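# Carry the paper-filled crate into the yellow taped bay

## Task

Get the crate into the yellow taped bay so that it stands upright, lies wholly within the tape (no part over the lines) and still holds every sheet of paper. Nothing else in the room may be moved or disturbed. The robot must not fall over or finish leaning. The crate must stay there by itself: it does not count if only the robot holds it in place.

## Robot and tools

ROBOT. A two-wheeled base that drives and turns on the spot but cannot move sideways. It carries a lifting column with a tilting head and two six-joint arms, left and right, each ending in a two-finger gripper. Shoulder height S = 0.90 m + column_m. Folded, as at the start, the robot is 0.73 m long and 0.62 m wide, and its front is 0.40 m ahead of the column.

FRAMES. Base frame: origin on the floor under the column, midway between the drive wheels; x forward, y left, z up. The left_hand and right_hand readings are given in this frame. Each is the point between the fingers, with the tips 8 mm beyond it; quat_wxyz maps (0,0,1) onto the finger direction, and the hand's y axis runs along the opening. The odometry frame is the base frame as it stood when the scene began.

execute_actions. Argument actions is a list holding one action or none; an empty list only reports. An action may have:
- base: exactly one key. translate_m is a straight drive offset from where the base now is, in metres, -3 to 3, forward positive. rotate_rad is a turn offset on the spot, in radians, -3.2 to 3.2, left (counter-clockwise seen from above) positive.
- joints: a dictionary of absolute targets by name; any subset, for both arms together. column_m 0 to 0.8 m; head_tilt_rad -0.61 to 1.308 (positive looks down); left_/right_joint1_rad -2.879 to 2.879; joint2 0 to 3.141; joint3 0 to 3.019; joint4 -1.692 to 1.57; joint5 -1.57 to 1.57 (positive swings the hand to the robot's right); joint6 -2.094 to 2.094 (hand roll); left_/right_gripper_m 0 (closed) to 0.093 m fingertip gap.
- speeds: caps for this action only, translate_m 0.05 to 0.8 m/s, rotate_rad 0.1 to 1 rad/s (top values are default). They do not slow the arms.
Base and joint motions start together. Unknown keys or out-of-range numbers refuse the whole call. A base move needing over 8.667 s is refused; no action runs past 15 s. Argument cameras: list of cam_head_left, cam_head_right, cam_left_wrist, cam_right_wrist, nav_camera or all; omitted or null means all, [] means none.

ARM GEOMETRY. With joint1 at -1.57 (left) or 1.57 (right) and joints 5 and 6 at 0, the arm works in a vertical plane 0.23 m to that side. Let a = j2 - 0.35, b = 1.05 + j2 - j3, c = b - j4 (c = 1.57 means fingers straight down). The hand is then 0.12 + 0.39 sin a + 0.38 cos b + 0.25 cos c m ahead and S + 0.39 cos a - 0.38 sin b - 0.25 sin c m up. Real hands sag lower and nearer the column by up to about 5 cm (about 12 cm loaded); trust the reported hand positions. To reach the floor, stretch the arm 0.45 to 0.5 m ahead, fingers down, at column_m 0.3, then lower the column (down to about 0.02 m). Below 0.4 m height the base housing blocks hands closer than 0.45 m. Loads: about 3.2 kg at 0.4 m ahead, 2 kg to 0.6 m, 1 kg to 0.8 m, fingers down; a gripper holds roughly 2 to 6 kg. Small target changes (under ~0.03 rad, 0.08 for joints 2 and 3) may not move a joint; for gentle contact step about 0.05 rad per call.

GRIPPING. Command an opening smaller than the object; off_target is then expected. A reported gap staying 0.002 m or more above the target means something is held. Fingers are 7 cm long; the gripper body is 10 cm wide.

OTHER TOOLS. wait(seconds 0 to 10) lets the scene run and returns state and images. zoom_image(camera, region [x0,y0,x1,y1] in pixels, at most 504 by 504) enlarges part of that camera's latest image. read_manual(section "licences") returns licence text only. finished_scene(scene) ends the scene irreversibly and reports success; call it only once the crate is settled.

RESULTS. base_status and joint_status: done (within tolerance), off_target (resting away from target, may still push), contact_stop (column or base met resistance; it then holds), time_out, not_followed (a self-collision check withheld arm targets; back the moved joints off by 0.05 rad or more, or move the other arm), limit_stop_at_motor_heat. on_its_own covers uncommanded behaviour; "held at" is a held target. Also: joint_positions, hand poses, base_odometry (wheel-based, so slips count as travel), turned_by_wheels vs turned_by_imu (a clear mismatch means a collision or slip), base_tilt in degrees, wheel motor_effort (peak in brackets), wheel_motors_off, arm joint torques, motor temperatures, and a pictures line naming image order. A reported stop cancels the rest of that reply's motion calls.

COLUMN. Lowering stops with contact_stop when a hand or its load touches down; it may sink up to 0.15 to 0.2 m more first, and will not lower again until raised 0.2 m. Contact with the shoulders or column is freed by moving it 0.05 m back.

BASE. It stops only when a wheel stalls; back off 0.05 m before turning. Pushing hard for about 3 s switches the wheel motors off for 2 s. Table tops above 0.30 m can slide over the housing and hit the column.

CAMERAS. Head cameras sit 0.91 to 1.03 m + column_m up and look down by about head_tilt_rad. Wrist cameras look along the fingers, tilted 0.62 rad toward the hand's +x (back toward the robot when fingers point down). nav_camera is at the base front, 0.23 m up, looking ahead.

AVOID. Arms striking or pressing each other (a hard press ends the run); arms straining against obstacles (motors overheat, at 100 °C the arm drops; relieve by sending back reported positions); dropping or tipping the crate or spilling paper; bumping other objects; tilting the robot. Loose objects may get brief pushes. Faster robot motion is preferred.

Each tool is called after "Emit:" by a JSON object that holds its "fn" and its "kwargs", one argument or row to a line.

## Session

Emit:
{"fn": "execute_actions", "kwargs": {
  "actions": []
}}

Scene clock: 0.00 s.
Joint torques (N m, as the arm reports them, + toward a larger angle): no reading
Motor temperatures (°C, as the motors report them): left_arm=[30 27 31 28 27 29] | right_arm=[30 29 31 29 28 29]
base_odometry: x=+0.000 y=+0.000 heading=+0.000 (m, m, rad; odometry frame)
turned_by_wheels: +0.000 (rad since the last result)
turned_by_imu: +0.000 (rad since the last result)
base_tilt: forward=+0.0 right=-0.5 (deg)
base_status: not commanded
joint_positions: column_m=+0.554 head_tilt_rad=+0.871 left_joint1_rad=-1.591 left_joint2_rad=+0.873 left_joint3_rad=+0.401 left_joint4_rad=-0.912 left_joint5_rad=+0.027 left_joint6_rad=-0.002 left_gripper_m=+0.095 right_joint1_rad=+1.573 right_joint2_rad=+0.862 right_joint3_rad=+0.373 right_joint4_rad=-0.973 right_joint5_rad=-0.012 right_joint6_rad=+0.021 right_gripper_m=+0.094
joint_status: not commanded
wheel_motors_off: 0
motor_effort: left_wheel=+1 right_wheel=+2 (%)
left_hand: x=+0.1509 y=+0.2154 z=+1.2473 quat_wxyz=(+0.417, -0.002, -0.909, +0.018) (m; base frame)
right_hand: x=+0.1285 y=-0.2229 z=+1.2641 quat_wxyz=(+0.452, -0.011, -0.892, -0.001) (m; base frame)
pictures: cam_head_left, cam_head_right, cam_left_wrist, cam_right_wrist, nav_camera
Images, in order (width x height): cam_head_left 672x504, cam_head_right 672x504, cam_left_wrist 504x504, cam_right_wrist 504x504, nav_camera 672x504.

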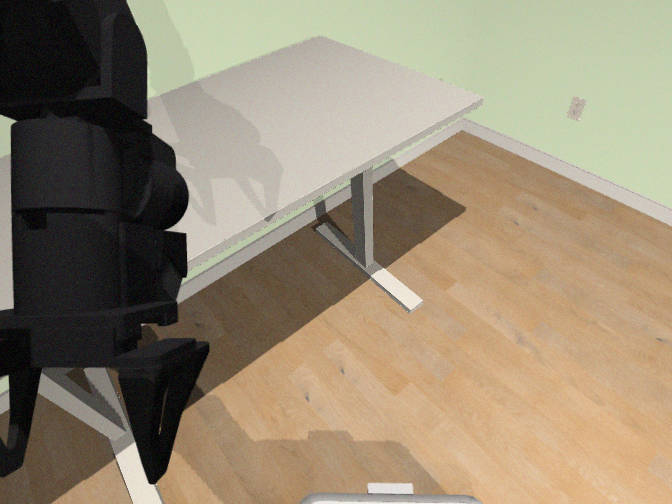

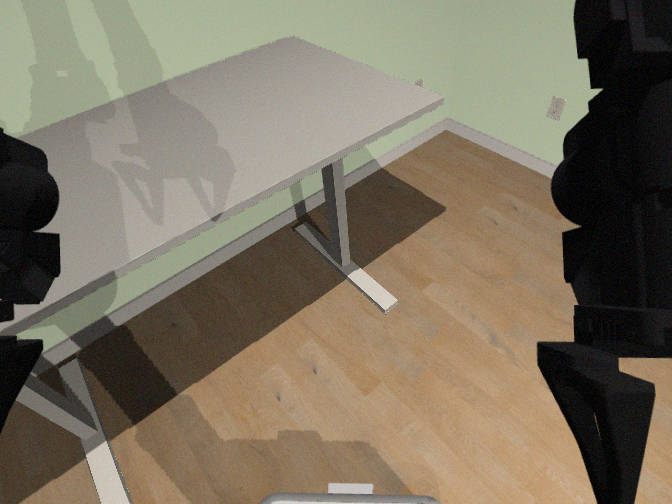

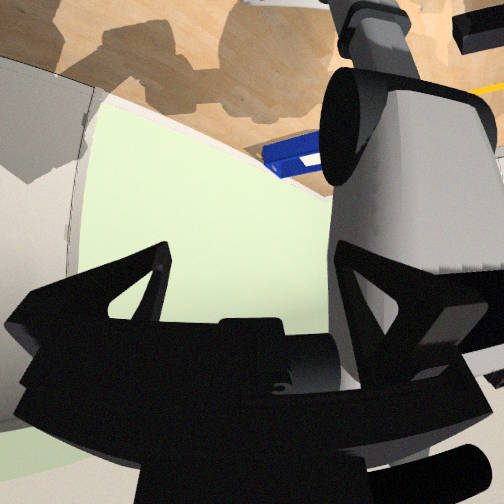

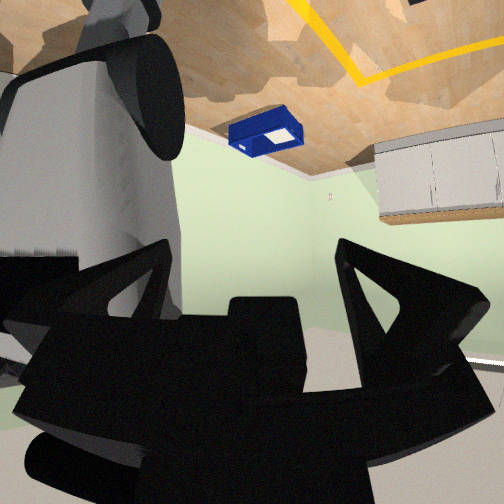

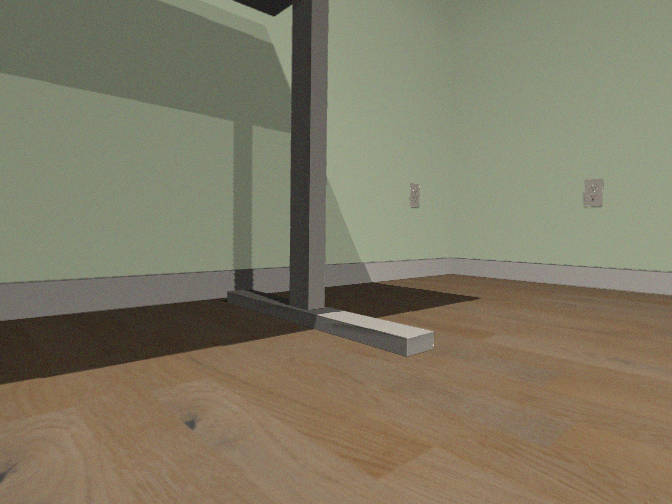

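Emit:
{"fn": "execute_actions", "kwargs": {
  "actions": [
    {"base":{"rotate_rad":-2.2},"joints":{"head_tilt_rad":0.7}}
  ],
  "cameras": ["cam_head_left","cam_head_right","nav_camera"]
}}

Scene clock: 4.50 s.
Joint torques (N m, as the arm reports them, + toward a larger angle): left_arm=[ 0.72 -7.51 -0.55 -1.06  0.02  0.05] | right_arm=[ 3.03 -7.84 -1.16 -1.15  0.08  0.  ]
Motor temperatures (°C, as the motors report them): left_arm=[30 27 31 28 27 29] | right_arm=[30 29 31 29 28 29]
base_odometry: x=+0.000 y=+0.000 heading=-2.200 (m, m, rad; odometry frame)
turned_by_wheels: -2.200 (rad since the last result)
turned_by_imu: -2.180 (rad since the last result)
base_tilt: forward=-0.1 right=-0.5 (deg)
base_status: done
joint_positions: column_m=+0.554 head_tilt_rad=+0.717 left_joint1_rad=-1.591 left_joint2_rad=+0.873 left_joint3_rad=+0.401 left_joint4_rad=-0.912 left_joint5_rad=+0.027 left_joint6_rad=-0.002 left_gripper_m=+0.095 right_joint1_rad=+1.573 right_joint2_rad=+0.862 right_joint3_rad=+0.373 right_joint4_rad=-0.973 right_joint5_rad=-0.012 right_joint6_rad=+0.021 right_gripper_m=+0.095
joint_status: all done
wheel_motors_off: 0
motor_effort: left_wheel=+0(24) right_wheel=-1(40) (%)
left_hand: x=+0.1509 y=+0.2154 z=+1.2473 quat_wxyz=(+0.417, -0.002, -0.909, +0.018) (m; base frame)
right_hand: x=+0.1285 y=-0.2229 z=+1.2641 quat_wxyz=(+0.452, -0.011, -0.892, -0.001) (m; base frame)
pictures: cam_head_left, cam_head_right, nav_camera
Images, in order (width x height): cam_head_left 672x504, cam_head_right 672x504, nav_camera 672x504.

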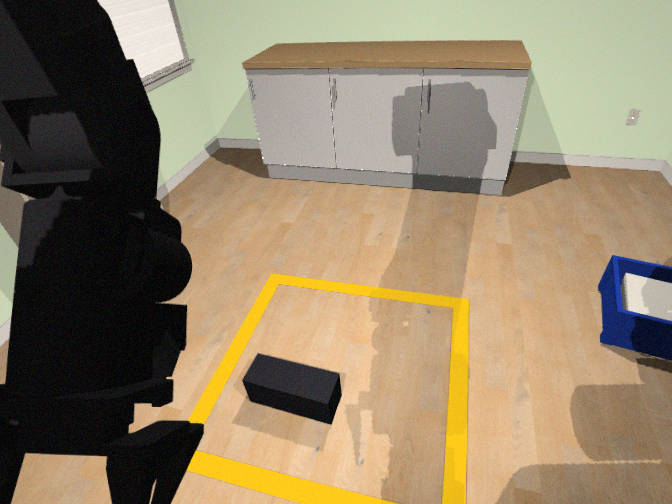

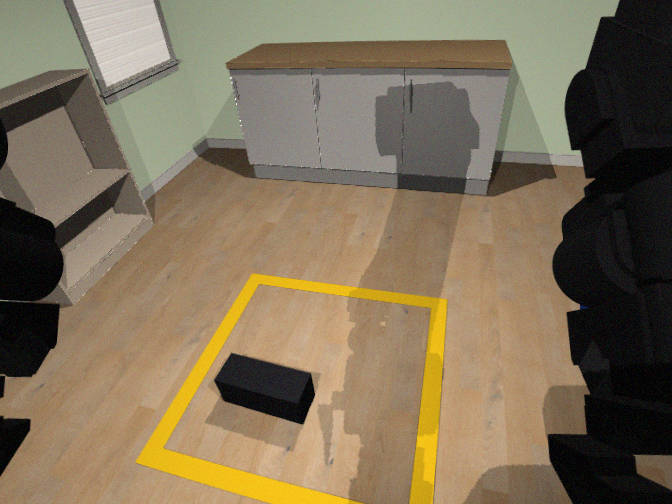

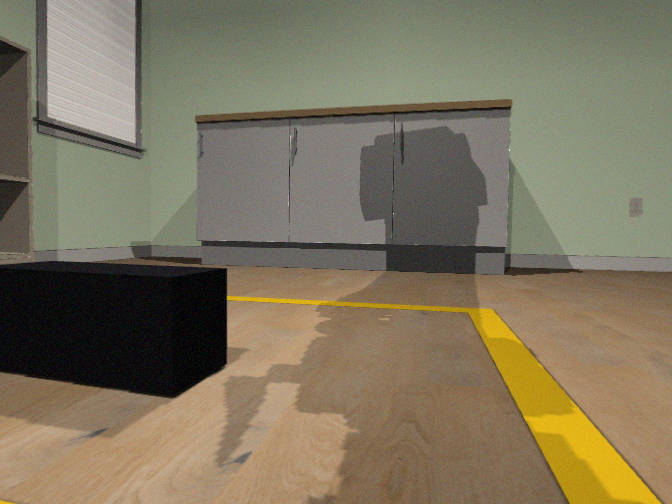

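Emit:
{"fn": "execute_actions", "kwargs": {
  "actions": [
    {"base":{"rotate_rad":-0.55},"joints":{"head_tilt_rad":0.85}}
  ],
  "cameras": ["cam_head_left","cam_head_right","nav_camera"]
}}

Scene clock: 6.70 s.
Joint torques (N m, as the arm reports them, + toward a larger angle): left_arm=[ 0.61 -8.06 -0.57 -1.1   0.03  0.06] | right_arm=[ 2.19 -8.09 -1.16 -1.22  0.05  0.02]
Motor temperatures (°C, as the motors report them): left_arm=[30 27 31 28 27 29] | right_arm=[30 29 31 29 28 29]
base_odometry: x=+0.000 y=+0.000 heading=-2.749 (m, m, rad; odometry frame)
turned_by_wheels: -0.549 (rad since the last result)
turned_by_imu: -0.545 (rad since the last result)
base_tilt: forward=-0.1 right=-0.5 (deg)
base_status: done
joint_positions: column_m=+0.554 head_tilt_rad=+0.851 left_joint1_rad=-1.591 left_joint2_rad=+0.873 left_joint3_rad=+0.401 left_joint4_rad=-0.912 left_joint5_rad=+0.027 left_joint6_rad=-0.002 left_gripper_m=+0.095 right_joint1_rad=+1.573 right_joint2_rad=+0.862 right_joint3_rad=+0.373 right_joint4_rad=-0.973 right_joint5_rad=-0.012 right_joint6_rad=+0.021 right_gripper_m=+0.095
joint_status: all done
wheel_motors_off: 0
motor_effort: left_wheel=+0(28) right_wheel=+0(28) (%)
left_hand: x=+0.1509 y=+0.2154 z=+1.2473 quat_wxyz=(+0.417, -0.002, -0.909, +0.018) (m; base frame)
right_hand: x=+0.1285 y=-0.2229 z=+1.2641 quat_wxyz=(+0.452, -0.011, -0.892, -0.001) (m; base frame)
pictures: cam_head_left, cam_head_right, nav_camera
Images, in order (width x height): cam_head_left 672x504, cam_head_right 672x504, nav_camera 672x504.

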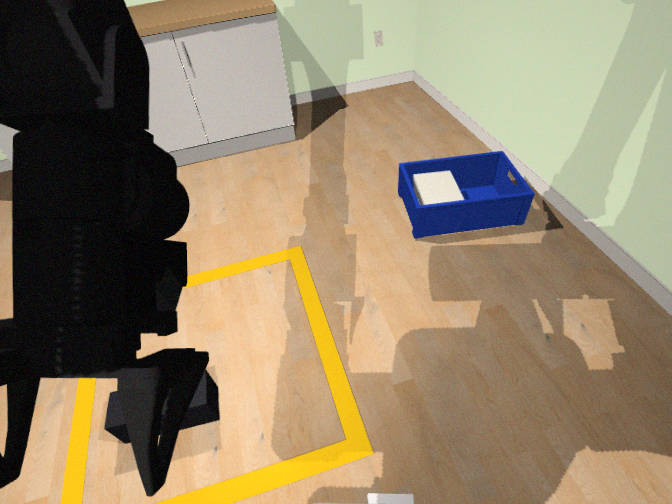

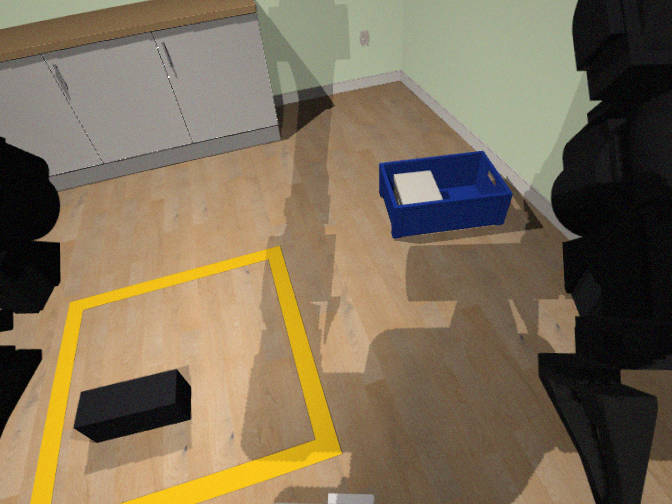

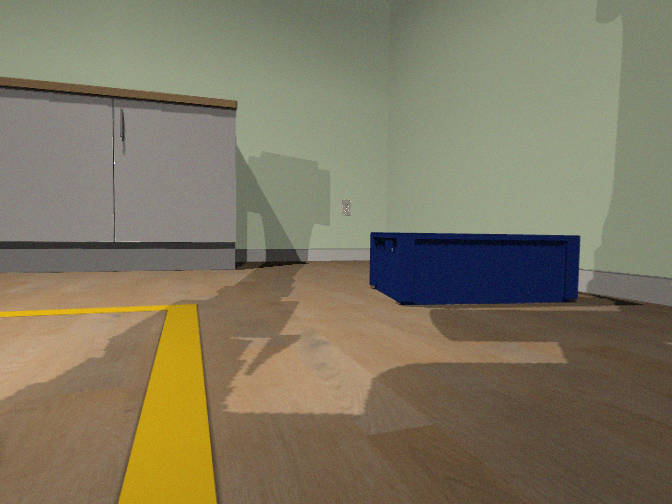

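Emit:
{"fn": "zoom_image", "kwargs": {
  "camera": "cam_head_right",
  "region": [350, 130, 550, 260]
}}

Emit:
{"fn": "zoom_image", "kwargs": {
  "camera": "nav_camera",
  "region": [350, 200, 620, 330]
}}

Region (350, 130, 550, 260) of cam_head_right's 672x504 image, scaled by 2.520, with more detail than that image has; it fills the top 328 rows of this view, and the rest is white.

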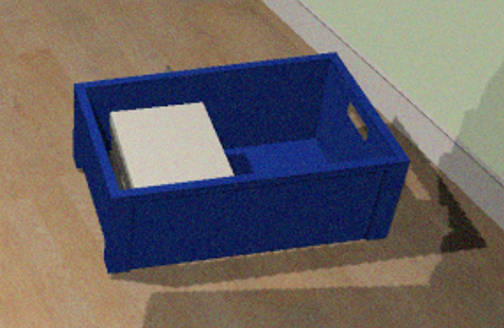

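Region (350, 200, 620, 330) of nav_camera's 672x504 image, scaled by 1.867, with more detail than that image has; it fills the top 243 rows of this view, and the rest is white.

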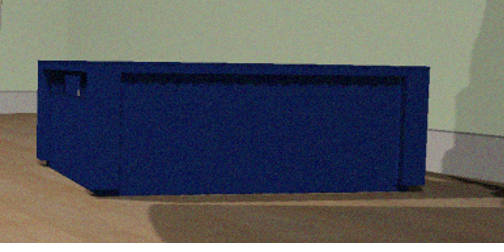

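Emit:
{"fn": "execute_actions", "kwargs": {
  "actions": [
    {"base":{"rotate_rad":0.23},"joints":{"right_joint1_rad":1.57,"right_joint2_rad":2.3,"right_joint3_rad":2.08,"right_joint4_rad":-0.27,"right_joint5_rad":0,"right_joint6_rad":-0.77,"column_m":0.45}}
  ],
  "cameras": ["cam_head_right","nav_camera"]
}}

Scene clock: 27.97 s.
Joint torques (N m, as the arm reports them, + toward a larger angle): left_arm=[ 0.52 -7.7  -0.64 -1.15  0.02  0.05] | right_arm=[  2.28 -21.5    2.8    0.55   0.06  -0.07]
Motor temperatures (°C, as the motors report them): left_arm=[30 28 31 28 27 29] | right_arm=[30 29 31 29 28 29]
base_odometry: x=+0.000 y=+0.000 heading=-2.520 (m, m, rad; odometry frame)
turned_by_wheels: +0.229 (rad since the last result)
turned_by_imu: +0.228 (rad since the last result)
base_tilt: forward=-0.1 right=-0.5 (deg)
base_status: done
joint_positions: column_m=+0.450 head_tilt_rad=+0.851 left_joint1_rad=-1.591 left_joint2_rad=+0.873 left_joint3_rad=+0.401 left_joint4_rad=-0.912 left_joint5_rad=+0.027 left_joint6_rad=-0.002 left_gripper_m=+0.095 right_joint1_rad=+1.573 right_joint2_rad=+2.310 right_joint3_rad=+2.073 right_joint4_rad=-0.274 right_joint5_rad=-0.001 right_joint6_rad=-0.762 right_gripper_m=+0.095
joint_status: all done
wheel_motors_off: 0
motor_effort: left_wheel=-3(24) right_wheel=+2(23) (%)
left_hand: x=+0.1509 y=+0.2154 z=+1.1434 quat_wxyz=(+0.417, -0.002, -0.909, +0.018) (m; base frame)
right_hand: x=+0.5905 y=-0.2228 z=+0.5929 quat_wxyz=(-0.007, +0.373, -0.928, +0.001) (m; base frame)
pictures: cam_head_right, nav_camera
Images, in order (width x height): cam_head_right 672x504, nav_camera 672x504.

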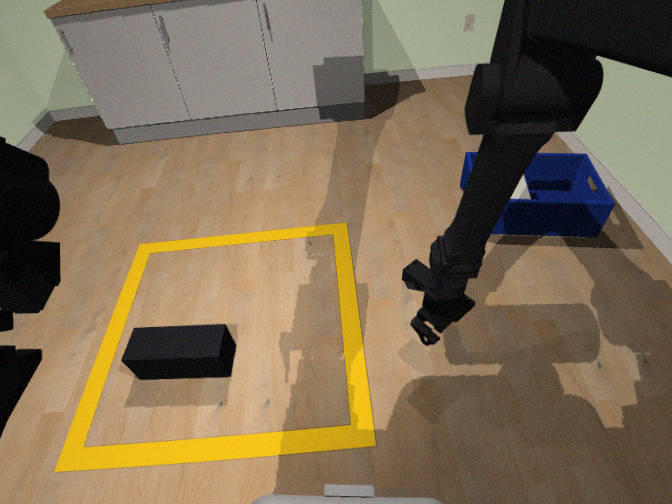

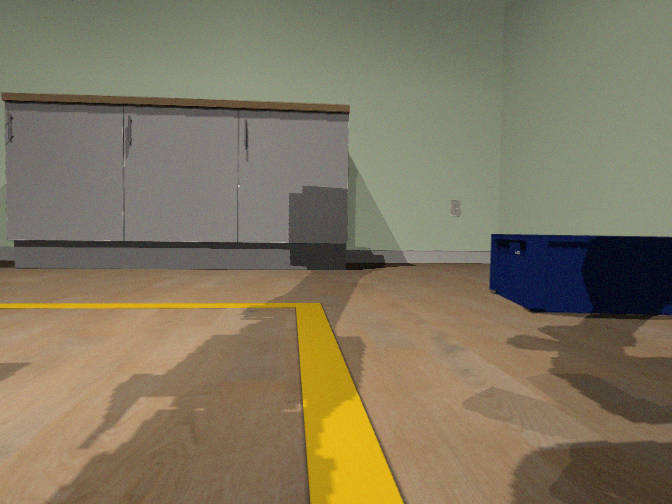

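Emit:
{"fn": "execute_actions", "kwargs": {
  "actions": [
    {"base":{"translate_m":1.47},"joints":{"column_m":0.2,"head_tilt_rad":1.0}}
  ],
  "cameras": []
}}

Emit:
{"fn": "execute_actions", "kwargs": {
  "actions": [
    {"base":{"rotate_rad":-0.78}}
  ]
}}

Scene clock: 32.70 s.
Joint torques (N m, as the arm reports them, + toward a larger angle): left_arm=[ 0.43 -7.52 -0.77 -0.97  0.02  0.05] | right_arm=[  2.26 -21.75   2.94   0.56   0.06  -0.07]
Motor temperatures (°C, as the motors report them): left_arm=[30 28 31 28 27 29] | right_arm=[30 30 31 29 28 29]
base_odometry: x=-1.195 y=-0.856 heading=-2.521 (m, m, rad; odometry frame)
turned_by_wheels: -0.001 (rad since the last result)
turned_by_imu: -0.001 (rad since the last result)
base_tilt: forward=-0.1 right=-0.5 (deg)
base_status: done
joint_positions: column_m=+0.200 head_tilt_rad=+1.000 left_joint1_rad=-1.591 left_joint2_rad=+0.872 left_joint3_rad=+0.402 left_joint4_rad=-0.912 left_joint5_rad=+0.027 left_joint6_rad=-0.002 left_gripper_m=+0.095 right_joint1_rad=+1.573 right_joint2_rad=+2.309 right_joint3_rad=+2.073 right_joint4_rad=-0.274 right_joint5_rad=-0.001 right_joint6_rad=-0.762 right_gripper_m=+0.095
joint_status: all done
wheel_motors_off: 0
motor_effort: left_wheel=-2(40) right_wheel=+2(54) (%)
left_hand: x=+0.1512 y=+0.2154 z=+0.8933 quat_wxyz=(+0.417, -0.002, -0.909, +0.018) (m; base frame)
right_hand: x=+0.5913 y=-0.2228 z=+0.3432 quat_wxyz=(-0.007, +0.373, -0.928, +0.001) (m; base frame)
pictures: none
No camera images: the call's "cameras" was empty. Leave "cameras" out to get every camera's image.

Scene clock: 34.77 s.
Joint torques (N m, as the arm reports them, + toward a larger angle): left_arm=[ 0.55 -8.26 -0.56 -1.03  0.01  0.05] | right_arm=[  3.06 -20.92   3.     0.58   0.03  -0.05]
Motor temperatures (°C, as the motors report them): left_arm=[30 28 31 28 27 29] | right_arm=[30 30 31 29 28 29]
base_odometry: x=-1.195 y=-0.856 heading=+2.982 (m, m, rad; odometry frame)
turned_by_wheels: -0.780 (rad since the last result)
turned_by_imu: -0.770 (rad since the last result)
base_tilt: forward=-0.1 right=-0.5 (deg)
base_status: done
joint_positions: column_m=+0.200 head_tilt_rad=+1.000 left_joint1_rad=-1.591 left_joint2_rad=+0.872 left_joint3_rad=+0.402 left_joint4_rad=-0.912 left_joint5_rad=+0.027 left_joint6_rad=-0.002 left_gripper_m=+0.095 right_joint1_rad=+1.562 right_joint2_rad=+2.309 right_joint3_rad=+2.073 right_joint4_rad=-0.274 right_joint5_rad=-0.001 right_joint6_rad=-0.762 right_gripper_m=+0.095
joint_status: not commanded
wheel_motors_off: 0
motor_effort: left_wheel=+0(35) right_wheel=-1(45) (%)
left_hand: x=+0.1512 y=+0.2154 z=+0.8933 quat_wxyz=(+0.417, -0.002, -0.909, +0.018) (m; base frame)
right_hand: x=+0.5913 y=-0.2337 z=+0.3433 quat_wxyz=(-0.005, +0.370, -0.929, +0.006) (m; base frame)
pictures: cam_head_left, cam_head_right, cam_left_wrist, cam_right_wrist, nav_camera
Images, in order (width x height): cam_head_left 672x504, cam_head_right 672x504, cam_left_wrist 504x504, cam_right_wrist 504x504, nav_camera 672x504.

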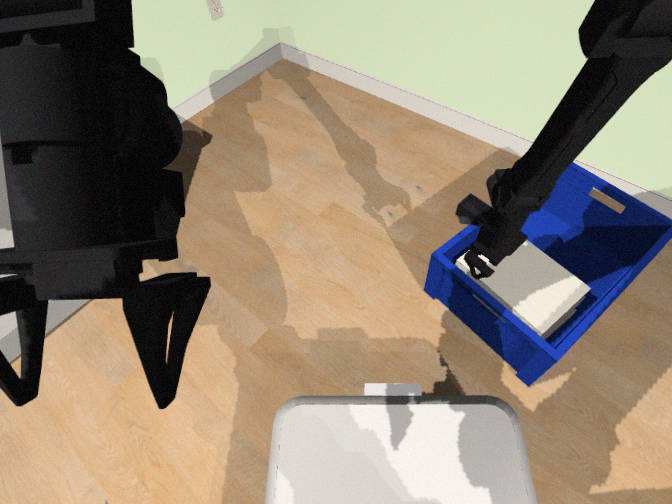

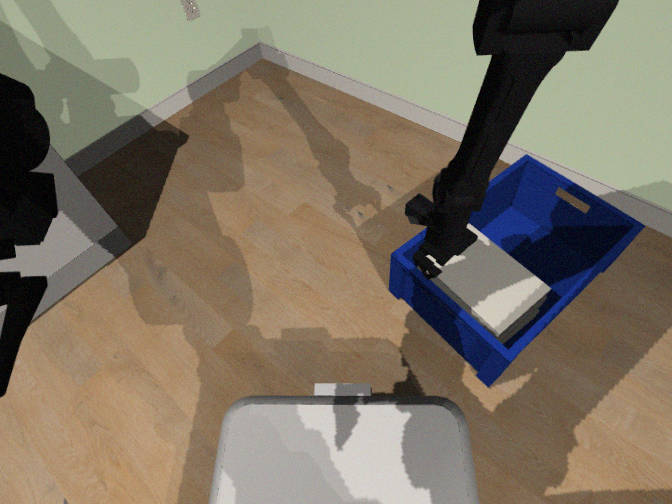

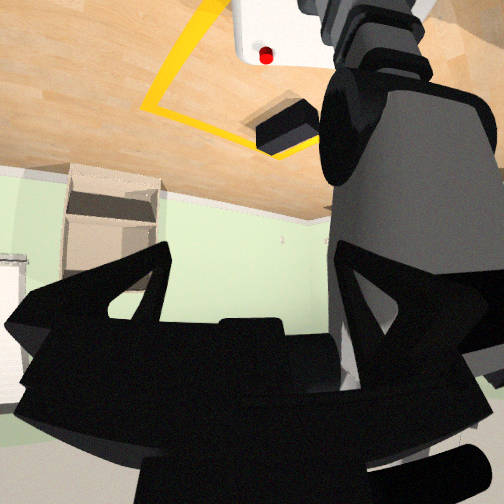

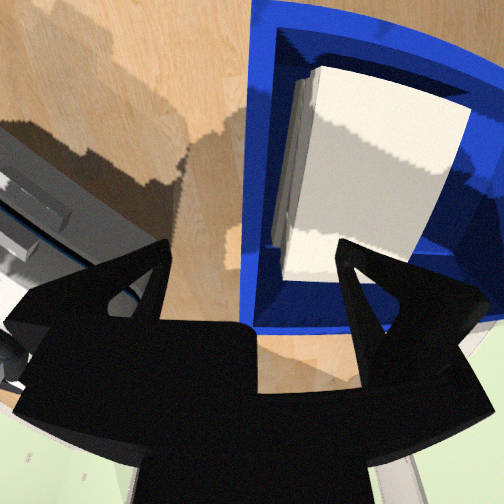

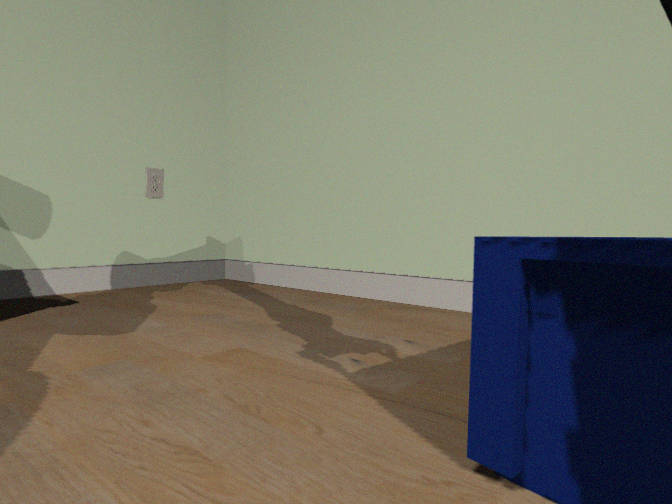

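Emit:
{"fn": "execute_actions", "kwargs": {
  "actions": [
    {"base":{"rotate_rad":-0.075},"joints":{"column_m":0.12,"right_joint6_rad":-0.85,"right_gripper_m":0.075}}
  ],
  "cameras": ["cam_right_wrist","cam_head_right"]
}}

Scene clock: 38.60 s.
Joint torques (N m, as the arm reports them, + toward a larger angle): left_arm=[ 0.53 -8.2  -0.52 -1.09  0.03  0.05] | right_arm=[  2.49 -21.24   3.09   0.7    0.03  -0.06]
Motor temperatures (°C, as the motors report them): left_arm=[30 28 31 28 27 29] | right_arm=[30 31 31 29 28 29]
base_odometry: x=-1.195 y=-0.856 heading=+2.908 (m, m, rad; odometry frame)
turned_by_wheels: -0.074 (rad since the last result)
turned_by_imu: -0.074 (rad since the last result)
base_tilt: forward=-0.1 right=-0.5 (deg)
base_status: done
joint_positions: column_m=+0.120 head_tilt_rad=+1.000 left_joint1_rad=-1.591 left_joint2_rad=+0.872 left_joint3_rad=+0.402 left_joint4_rad=-0.912 left_joint5_rad=+0.027 left_joint6_rad=-0.002 left_gripper_m=+0.095 right_joint1_rad=+1.566 right_joint2_rad=+2.308 right_joint3_rad=+2.073 right_joint4_rad=-0.274 right_joint5_rad=-0.001 right_joint6_rad=-0.843 right_gripper_m=+0.075
joint_status: all done
wheel_motors_off: 0
motor_effort: left_wheel=+2(28) right_wheel=-2(28) (%)
left_hand: x=+0.1512 y=+0.2154 z=+0.8134 quat_wxyz=(+0.417, -0.002, -0.909, +0.018) (m; base frame)
right_hand: x=+0.5916 y=-0.2299 z=+0.2635 quat_wxyz=(-0.006, +0.408, -0.913, +0.004) (m; base frame)
pictures: cam_head_right, cam_right_wrist
Images, in order (width x height): cam_head_right 672x504, cam_right_wrist 504x504.

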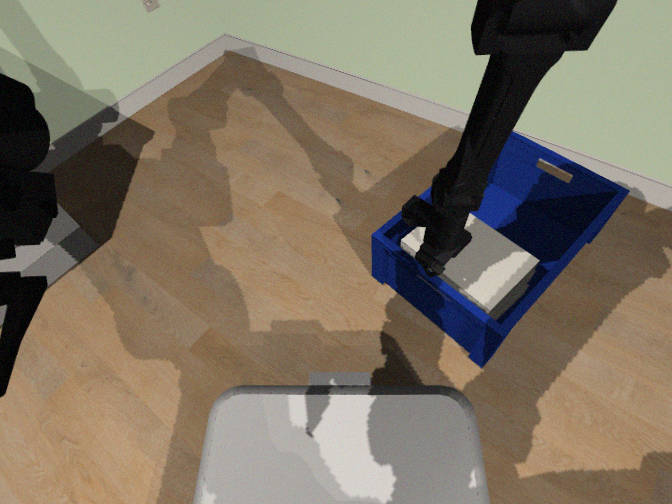

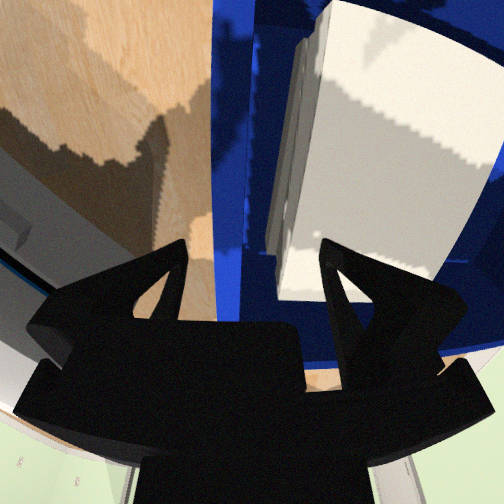

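Emit:
{"fn": "execute_actions", "kwargs": {
  "actions": [
    {"base":{"translate_m":-0.024},"joints":{"column_m":0.04}}
  ],
  "cameras": ["cam_right_wrist","cam_head_right"]
}}

Scene clock: 40.70 s.
Joint torques (N m, as the arm reports them, + toward a larger angle): left_arm=[ 0.51 -8.07 -0.24 -1.09  0.02  0.05] | right_arm=[  3.18 -21.43   3.13   0.66   0.03  -0.03]
Motor temperatures (°C, as the motors report them): left_arm=[30 28 31 28 27 29] | right_arm=[30 31 31 29 28 29]
base_odometry: x=-1.172 y=-0.861 heading=+2.908 (m, m, rad; odometry frame)
turned_by_wheels: +0.000 (rad since the last result)
turned_by_imu: -0.001 (rad since the last result)
base_tilt: forward=-0.1 right=-0.5 (deg)
base_status: done
joint_positions: column_m=+0.040 head_tilt_rad=+1.001 left_joint1_rad=-1.591 left_joint2_rad=+0.872 left_joint3_rad=+0.399 left_joint4_rad=-0.912 left_joint5_rad=+0.027 left_joint6_rad=-0.002 left_gripper_m=+0.095 right_joint1_rad=+1.566 right_joint2_rad=+2.306 right_joint3_rad=+2.073 right_joint4_rad=-0.274 right_joint5_rad=-0.001 right_joint6_rad=-0.843 right_gripper_m=+0.075
joint_status: all done
wheel_motors_off: 0
motor_effort: left_wheel=-3(37) right_wheel=-3(46) (%)
left_hand: x=+0.1499 y=+0.2155 z=+0.7337 quat_wxyz=(+0.418, -0.002, -0.908, +0.018) (m; base frame)
right_hand: x=+0.5930 y=-0.2299 z=+0.1843 quat_wxyz=(-0.007, +0.408, -0.913, +0.005) (m; base frame)
pictures: cam_head_right, cam_right_wrist
Images, in order (width x height): cam_head_right 672x504, cam_right_wrist 504x504.

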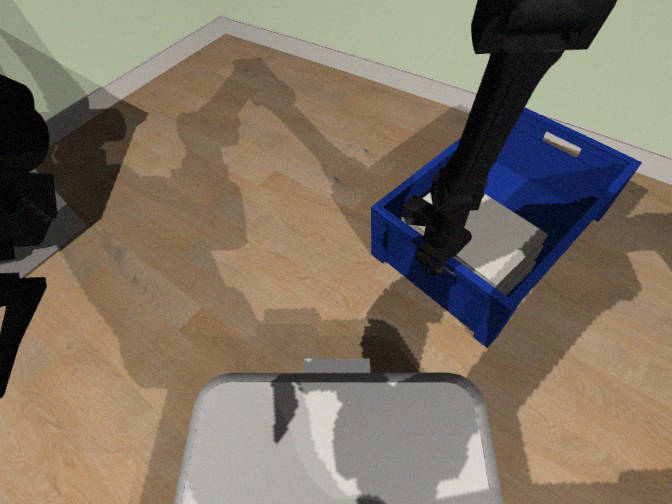

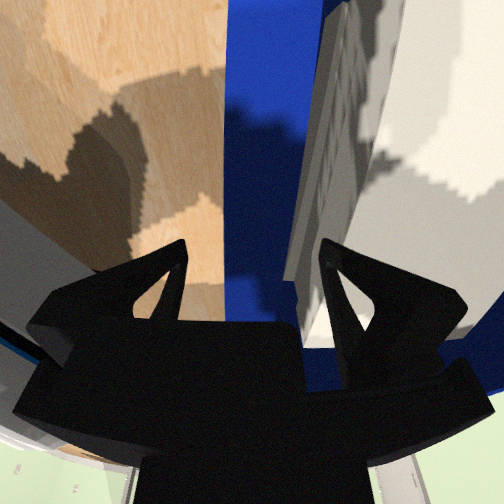

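Emit:
{"fn": "execute_actions", "kwargs": {
  "actions": [
    {"joints":{"right_gripper_m":0.0,"right_joint6_rad":-0.80}}
  ],
  "cameras": ["cam_right_wrist"]
}}

Scene clock: 41.77 s.
Joint torques (N m, as the arm reports them, + toward a larger angle): left_arm=[ 0.61 -7.72 -0.35 -1.14  0.01  0.06] | right_arm=[  2.3  -21.31   3.08   0.62   0.03  -0.09]
Motor temperatures (°C, as the motors report them): left_arm=[30 28 31 28 27 29] | right_arm=[30 31 31 29 28 29]
base_odometry: x=-1.172 y=-0.861 heading=+2.908 (m, m, rad; odometry frame)
turned_by_wheels: +0.000 (rad since the last result)
turned_by_imu: +0.000 (rad since the last result)
base_tilt: forward=-0.1 right=-0.5 (deg)
base_status: not commanded
joint_positions: column_m=+0.040 head_tilt_rad=+1.001 left_joint1_rad=-1.591 left_joint2_rad=+0.872 left_joint3_rad=+0.399 left_joint4_rad=-0.912 left_joint5_rad=+0.027 left_joint6_rad=-0.002 left_gripper_m=+0.095 right_joint1_rad=+1.567 right_joint2_rad=+2.306 right_joint3_rad=+2.073 right_joint4_rad=-0.274 right_joint5_rad=-0.001 right_joint6_rad=-0.788 right_gripper_m=+0.019
joint_status: right_gripper_m off_target (ended at +0.019, target +0.000); the others done
wheel_motors_off: 0
motor_effort: left_wheel=-3(3) right_wheel=-3(3) (%)
left_hand: x=+0.1499 y=+0.2155 z=+0.7337 quat_wxyz=(+0.418, -0.002, -0.908, +0.018) (m; base frame)
right_hand: x=+0.5932 y=-0.2292 z=+0.1843 quat_wxyz=(-0.007, +0.383, -0.924, +0.005) (m; base frame)
pictures: cam_right_wrist
Images, in order (width x height): cam_right_wrist 504x504.

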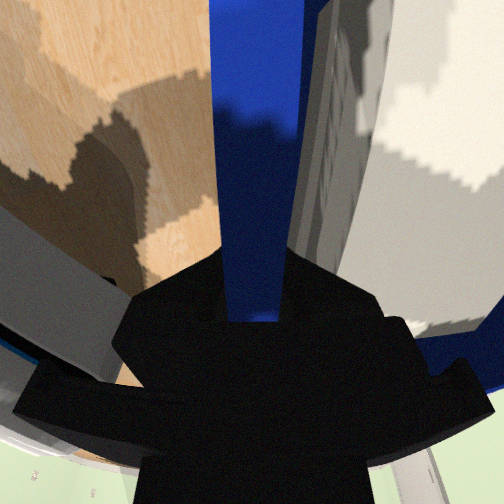

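Emit:
{"fn": "execute_actions", "kwargs": {
  "actions": [
    {"base":{"rotate_rad":-0.15},"speeds":{"rotate_rad":0.25},"joints":{"right_gripper_m":0.0,"right_joint6_rad":-0.98}}
  ],
  "cameras": ["cam_right_wrist","cam_head_right"]
}}

Scene clock: 44.07 s.
Joint torques (N m, as the arm reports them, + toward a larger angle): left_arm=[ 0.46 -7.92 -0.4  -1.07  0.02  0.04] | right_arm=[ -1.11 -21.48   1.81   0.12   0.04  -0.17]
Motor temperatures (°C, as the motors report them): left_arm=[30 28 31 28 27 29] | right_arm=[31 31 31 29 28 29]
base_odometry: x=-1.172 y=-0.861 heading=+2.760 (m, m, rad; odometry frame)
turned_by_wheels: -0.148 (rad since the last result)
turned_by_imu: -0.145 (rad since the last result)
base_tilt: forward=-0.1 right=-0.5 (deg)
base_status: done
joint_positions: column_m=+0.040 head_tilt_rad=+1.001 left_joint1_rad=-1.591 left_joint2_rad=+0.872 left_joint3_rad=+0.399 left_joint4_rad=-0.912 left_joint5_rad=+0.027 left_joint6_rad=-0.002 left_gripper_m=+0.095 right_joint1_rad=+1.631 right_joint2_rad=+2.312 right_joint3_rad=+2.091 right_joint4_rad=-0.260 right_joint5_rad=-0.002 right_joint6_rad=-0.961 right_gripper_m=+0.019
joint_status: right_gripper_m off_target (ended at +0.019, target +0.000); the others done
wheel_motors_off: 0
motor_effort: left_wheel=+4(47) right_wheel=-3(24) (%)
left_hand: x=+0.1499 y=+0.2155 z=+0.7337 quat_wxyz=(+0.418, -0.002, -0.908, +0.018) (m; base frame)
right_hand: x=+0.6022 y=-0.1699 z=+0.1852 quat_wxyz=(-0.031, +0.475, -0.879, -0.014) (m; base frame)
pictures: cam_head_right, cam_right_wrist
Images, in order (width x height): cam_head_right 672x504, cam_right_wrist 504x504.

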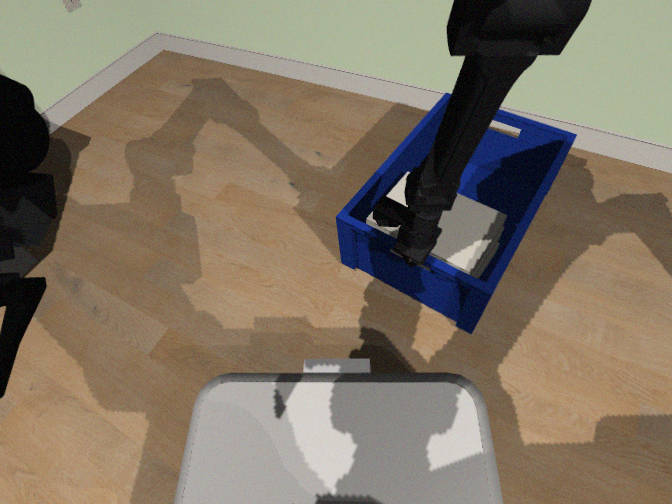

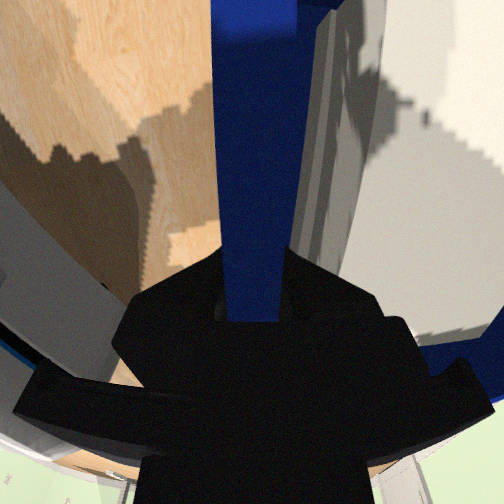

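Emit:
{"fn": "execute_actions", "kwargs": {
  "actions": [
    {"base":{"rotate_rad":-0.2},"speeds":{"rotate_rad":0.25},"joints":{"right_gripper_m":0.0,"right_joint6_rad":-1.18,"right_joint1_rad":1.5}}
  ],
  "cameras": ["cam_right_wrist","cam_head_right"]
}}

Scene clock: 47.43 s.
Joint torques (N m, as the arm reports them, + toward a larger angle): left_arm=[ 0.55 -7.89 -0.24 -1.13  0.02  0.06] | right_arm=[ -6.63 -21.35   2.14  -0.06   0.98   1.38]
Motor temperatures (°C, as the motors report them): left_arm=[30 28 31 28 27 29] | right_arm=[31 31 31 29 28 30]
base_odometry: x=-1.172 y=-0.861 heading=+2.563 (m, m, rad; odometry frame)
turned_by_wheels: -0.196 (rad since the last result)
turned_by_imu: -0.192 (rad since the last result)
base_tilt: forward=-0.2 right=-0.5 (deg)
base_status: done
joint_positions: column_m=+0.040 head_tilt_rad=+1.001 left_joint1_rad=-1.591 left_joint2_rad=+0.872 left_joint3_rad=+0.399 left_joint4_rad=-0.912 left_joint5_rad=+0.027 left_joint6_rad=-0.002 left_gripper_m=+0.095 right_joint1_rad=+1.629 right_joint2_rad=+2.313 right_joint3_rad=+2.086 right_joint4_rad=-0.256 right_joint5_rad=-0.033 right_joint6_rad=-1.322 right_gripper_m=+0.019
joint_status: right_joint1_rad time_out (moved -0.002 of -0.131); right_joint6_rad time_out (moved -0.360 of -0.219); right_gripper_m off_target (ended at +0.019, target +0.000)
wheel_motors_off: 0
on_its_own: right_joint1_rad reads +1.629 and still pushes toward +1.500 since a time_out; right_joint6_rad reads -1.322 and still pushes toward -1.180 since a time_out
motor_effort: left_wheel=+8(47) right_wheel=-9(31) (%)
left_hand: x=+0.1499 y=+0.2155 z=+0.7337 quat_wxyz=(+0.418, -0.002, -0.908, +0.018) (m; base frame)
right_hand: x=+0.5994 y=-0.1667 z=+0.1847 quat_wxyz=(-0.041, +0.624, -0.780, -0.021) (m; base frame)
pictures: cam_head_right, cam_right_wrist
Images, in order (width x height): cam_head_right 672x504, cam_right_wrist 504x504.

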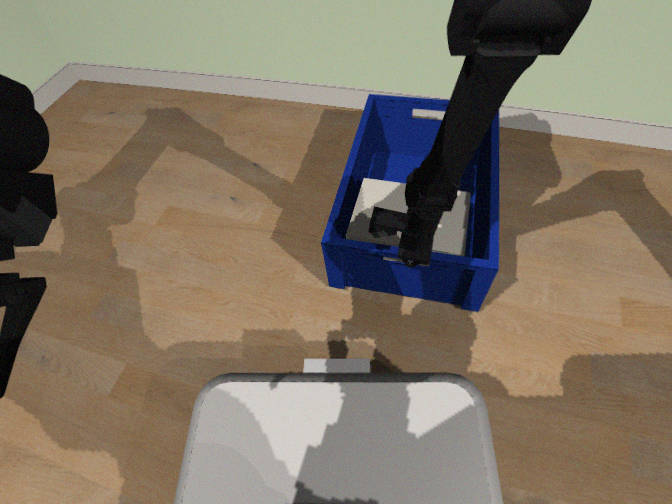

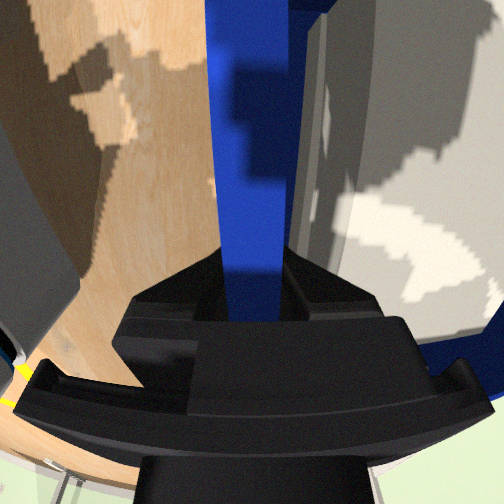

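Emit:
{"fn": "execute_actions", "kwargs": {
  "actions": [
    {"base":{"rotate_rad":-0.285},"speeds":{"rotate_rad":0.3},"joints":{"right_gripper_m":0.0,"right_joint6_rad":-1.57}}
  ],
  "cameras": ["cam_left_wrist","cam_head_right"]
}}

Scene clock: 50.37 s.
Joint torques (N m, as the arm reports them, + toward a larger angle): left_arm=[ 0.48 -7.79 -0.45 -1.04  0.01  0.06] | right_arm=[ -6.8  -21.44   1.7   -0.07   1.56   2.16]
Motor temperatures (°C, as the motors report them): left_arm=[30 28 31 28 27 29] | right_arm=[31 32 31 29 29 30]
base_odometry: x=-1.172 y=-0.861 heading=+2.284 (m, m, rad; odometry frame)
turned_by_wheels: -0.279 (rad since the last result)
turned_by_imu: -0.273 (rad since the last result)
base_tilt: forward=-0.1 right=-0.5 (deg)
base_status: done
joint_positions: column_m=+0.040 head_tilt_rad=+1.001 left_joint1_rad=-1.591 left_joint2_rad=+0.872 left_joint3_rad=+0.399 left_joint4_rad=-0.912 left_joint5_rad=+0.027 left_joint6_rad=-0.002 left_gripper_m=+0.095 right_joint1_rad=+1.634 right_joint2_rad=+2.316 right_joint3_rad=+2.092 right_joint4_rad=-0.259 right_joint5_rad=-0.053 right_joint6_rad=-1.791 right_gripper_m=+0.019
joint_status: right_joint6_rad time_out (moved -0.469 of -0.248); right_gripper_m off_target (ended at +0.019, target +0.000)
wheel_motors_off: 0
on_its_own: right_joint1_rad reads +1.634 and still pushes toward +1.500 since a time_out; right_joint6_rad reads -1.791 and still pushes toward -1.570 since a time_out
motor_effort: left_wheel=+9(37) right_wheel=-10(40) (%)
left_hand: x=+0.1499 y=+0.2155 z=+0.7337 quat_wxyz=(+0.418, -0.002, -0.908, +0.018) (m; base frame)
right_hand: x=+0.6003 y=-0.1579 z=+0.1847 quat_wxyz=(-0.055, +0.789, -0.612, -0.018) (m; base frame)
pictures: cam_head_right, cam_left_wrist
Images, in order (width x height): cam_head_right 672x504, cam_left_wrist 504x504.

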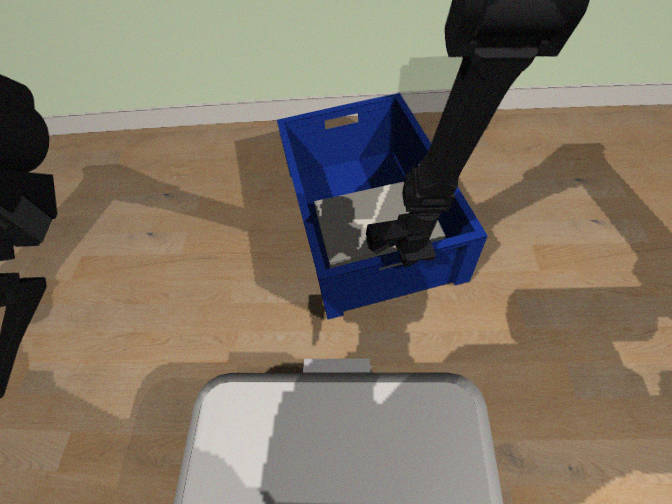

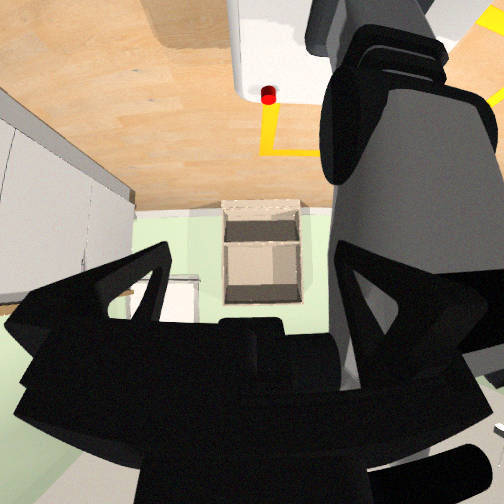

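Emit:
{"fn": "execute_actions", "kwargs": {
  "actions": [
    {"base":{"translate_m":-0.9},"speeds":{"translate_m":0.3},"joints":{"right_gripper_m":0.0,"right_joint1_rad":1.58}}
  ],
  "cameras": ["cam_left_wrist","cam_head_right","cam_head_left"]
}}

Scene clock: 54.97 s.
Joint torques (N m, as the arm reports them, + toward a larger angle): left_arm=[ 0.46 -7.83 -0.59 -1.06  0.03  0.04] | right_arm=[  2.02 -22.7   -0.29  -0.7    0.83  -0.12]
Motor temperatures (°C, as the motors report them): left_arm=[30 28 31 28 27 29] | right_arm=[31 32 31 29 29 31]
base_odometry: x=-0.583 y=-1.542 heading=+2.283 (m, m, rad; odometry frame)
turned_by_wheels: -0.001 (rad since the last result)
turned_by_imu: -0.002 (rad since the last result)
base_tilt: forward=-0.1 right=-0.5 (deg)
base_status: done
joint_positions: column_m=+0.040 head_tilt_rad=+1.001 left_joint1_rad=-1.591 left_joint2_rad=+0.872 left_joint3_rad=+0.399 left_joint4_rad=-0.912 left_joint5_rad=+0.027 left_joint6_rad=-0.002 left_gripper_m=+0.095 right_joint1_rad=+1.597 right_joint2_rad=+2.322 right_joint3_rad=+2.124 right_joint4_rad=-0.233 right_joint5_rad=-0.028 right_joint6_rad=-1.555 right_gripper_m=+0.019
joint_status: right_gripper_m off_target (ended at +0.019, target +0.000); the others done
wheel_motors_off: 0
on_its_own: right_joint6_rad moved +0.236 to your old target -1.570
motor_effort: left_wheel=-1(44) right_wheel=+0(61) (%)
left_hand: x=+0.1498 y=+0.2155 z=+0.7338 quat_wxyz=(+0.418, -0.002, -0.908, +0.018) (m; base frame)
right_hand: x=+0.6226 y=-0.1960 z=+0.1846 quat_wxyz=(-0.051, +0.705, -0.707, +0.014) (m; base frame)
pictures: cam_head_left, cam_head_right, cam_left_wrist
Images, in order (width x height): cam_head_left 672x504, cam_head_right 672x504, cam_left_wrist 504x504.

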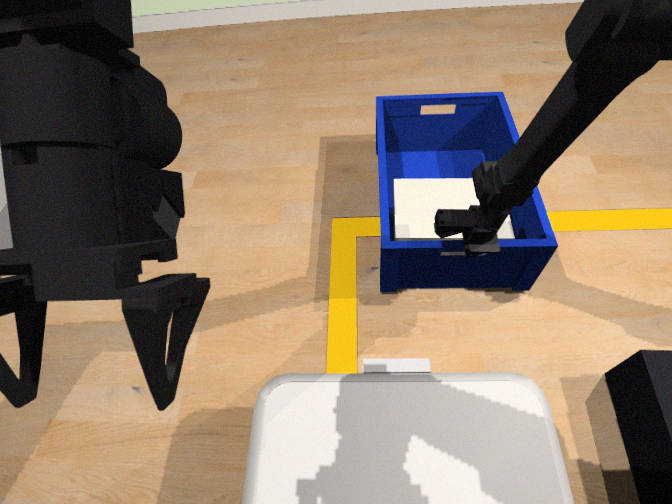

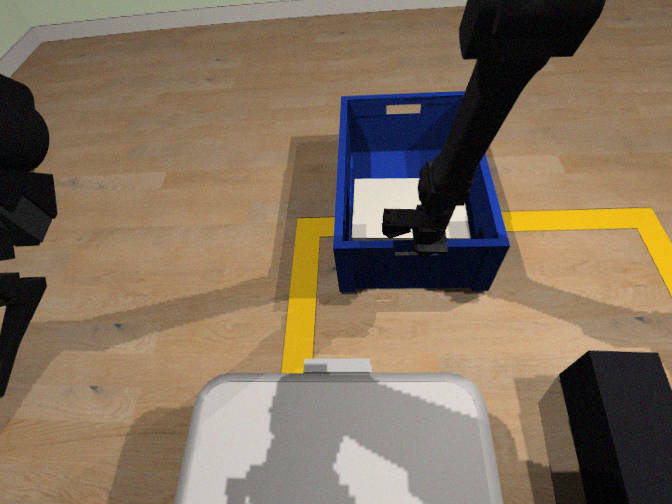

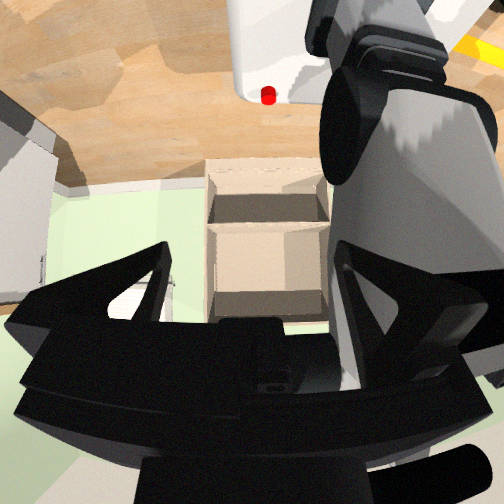

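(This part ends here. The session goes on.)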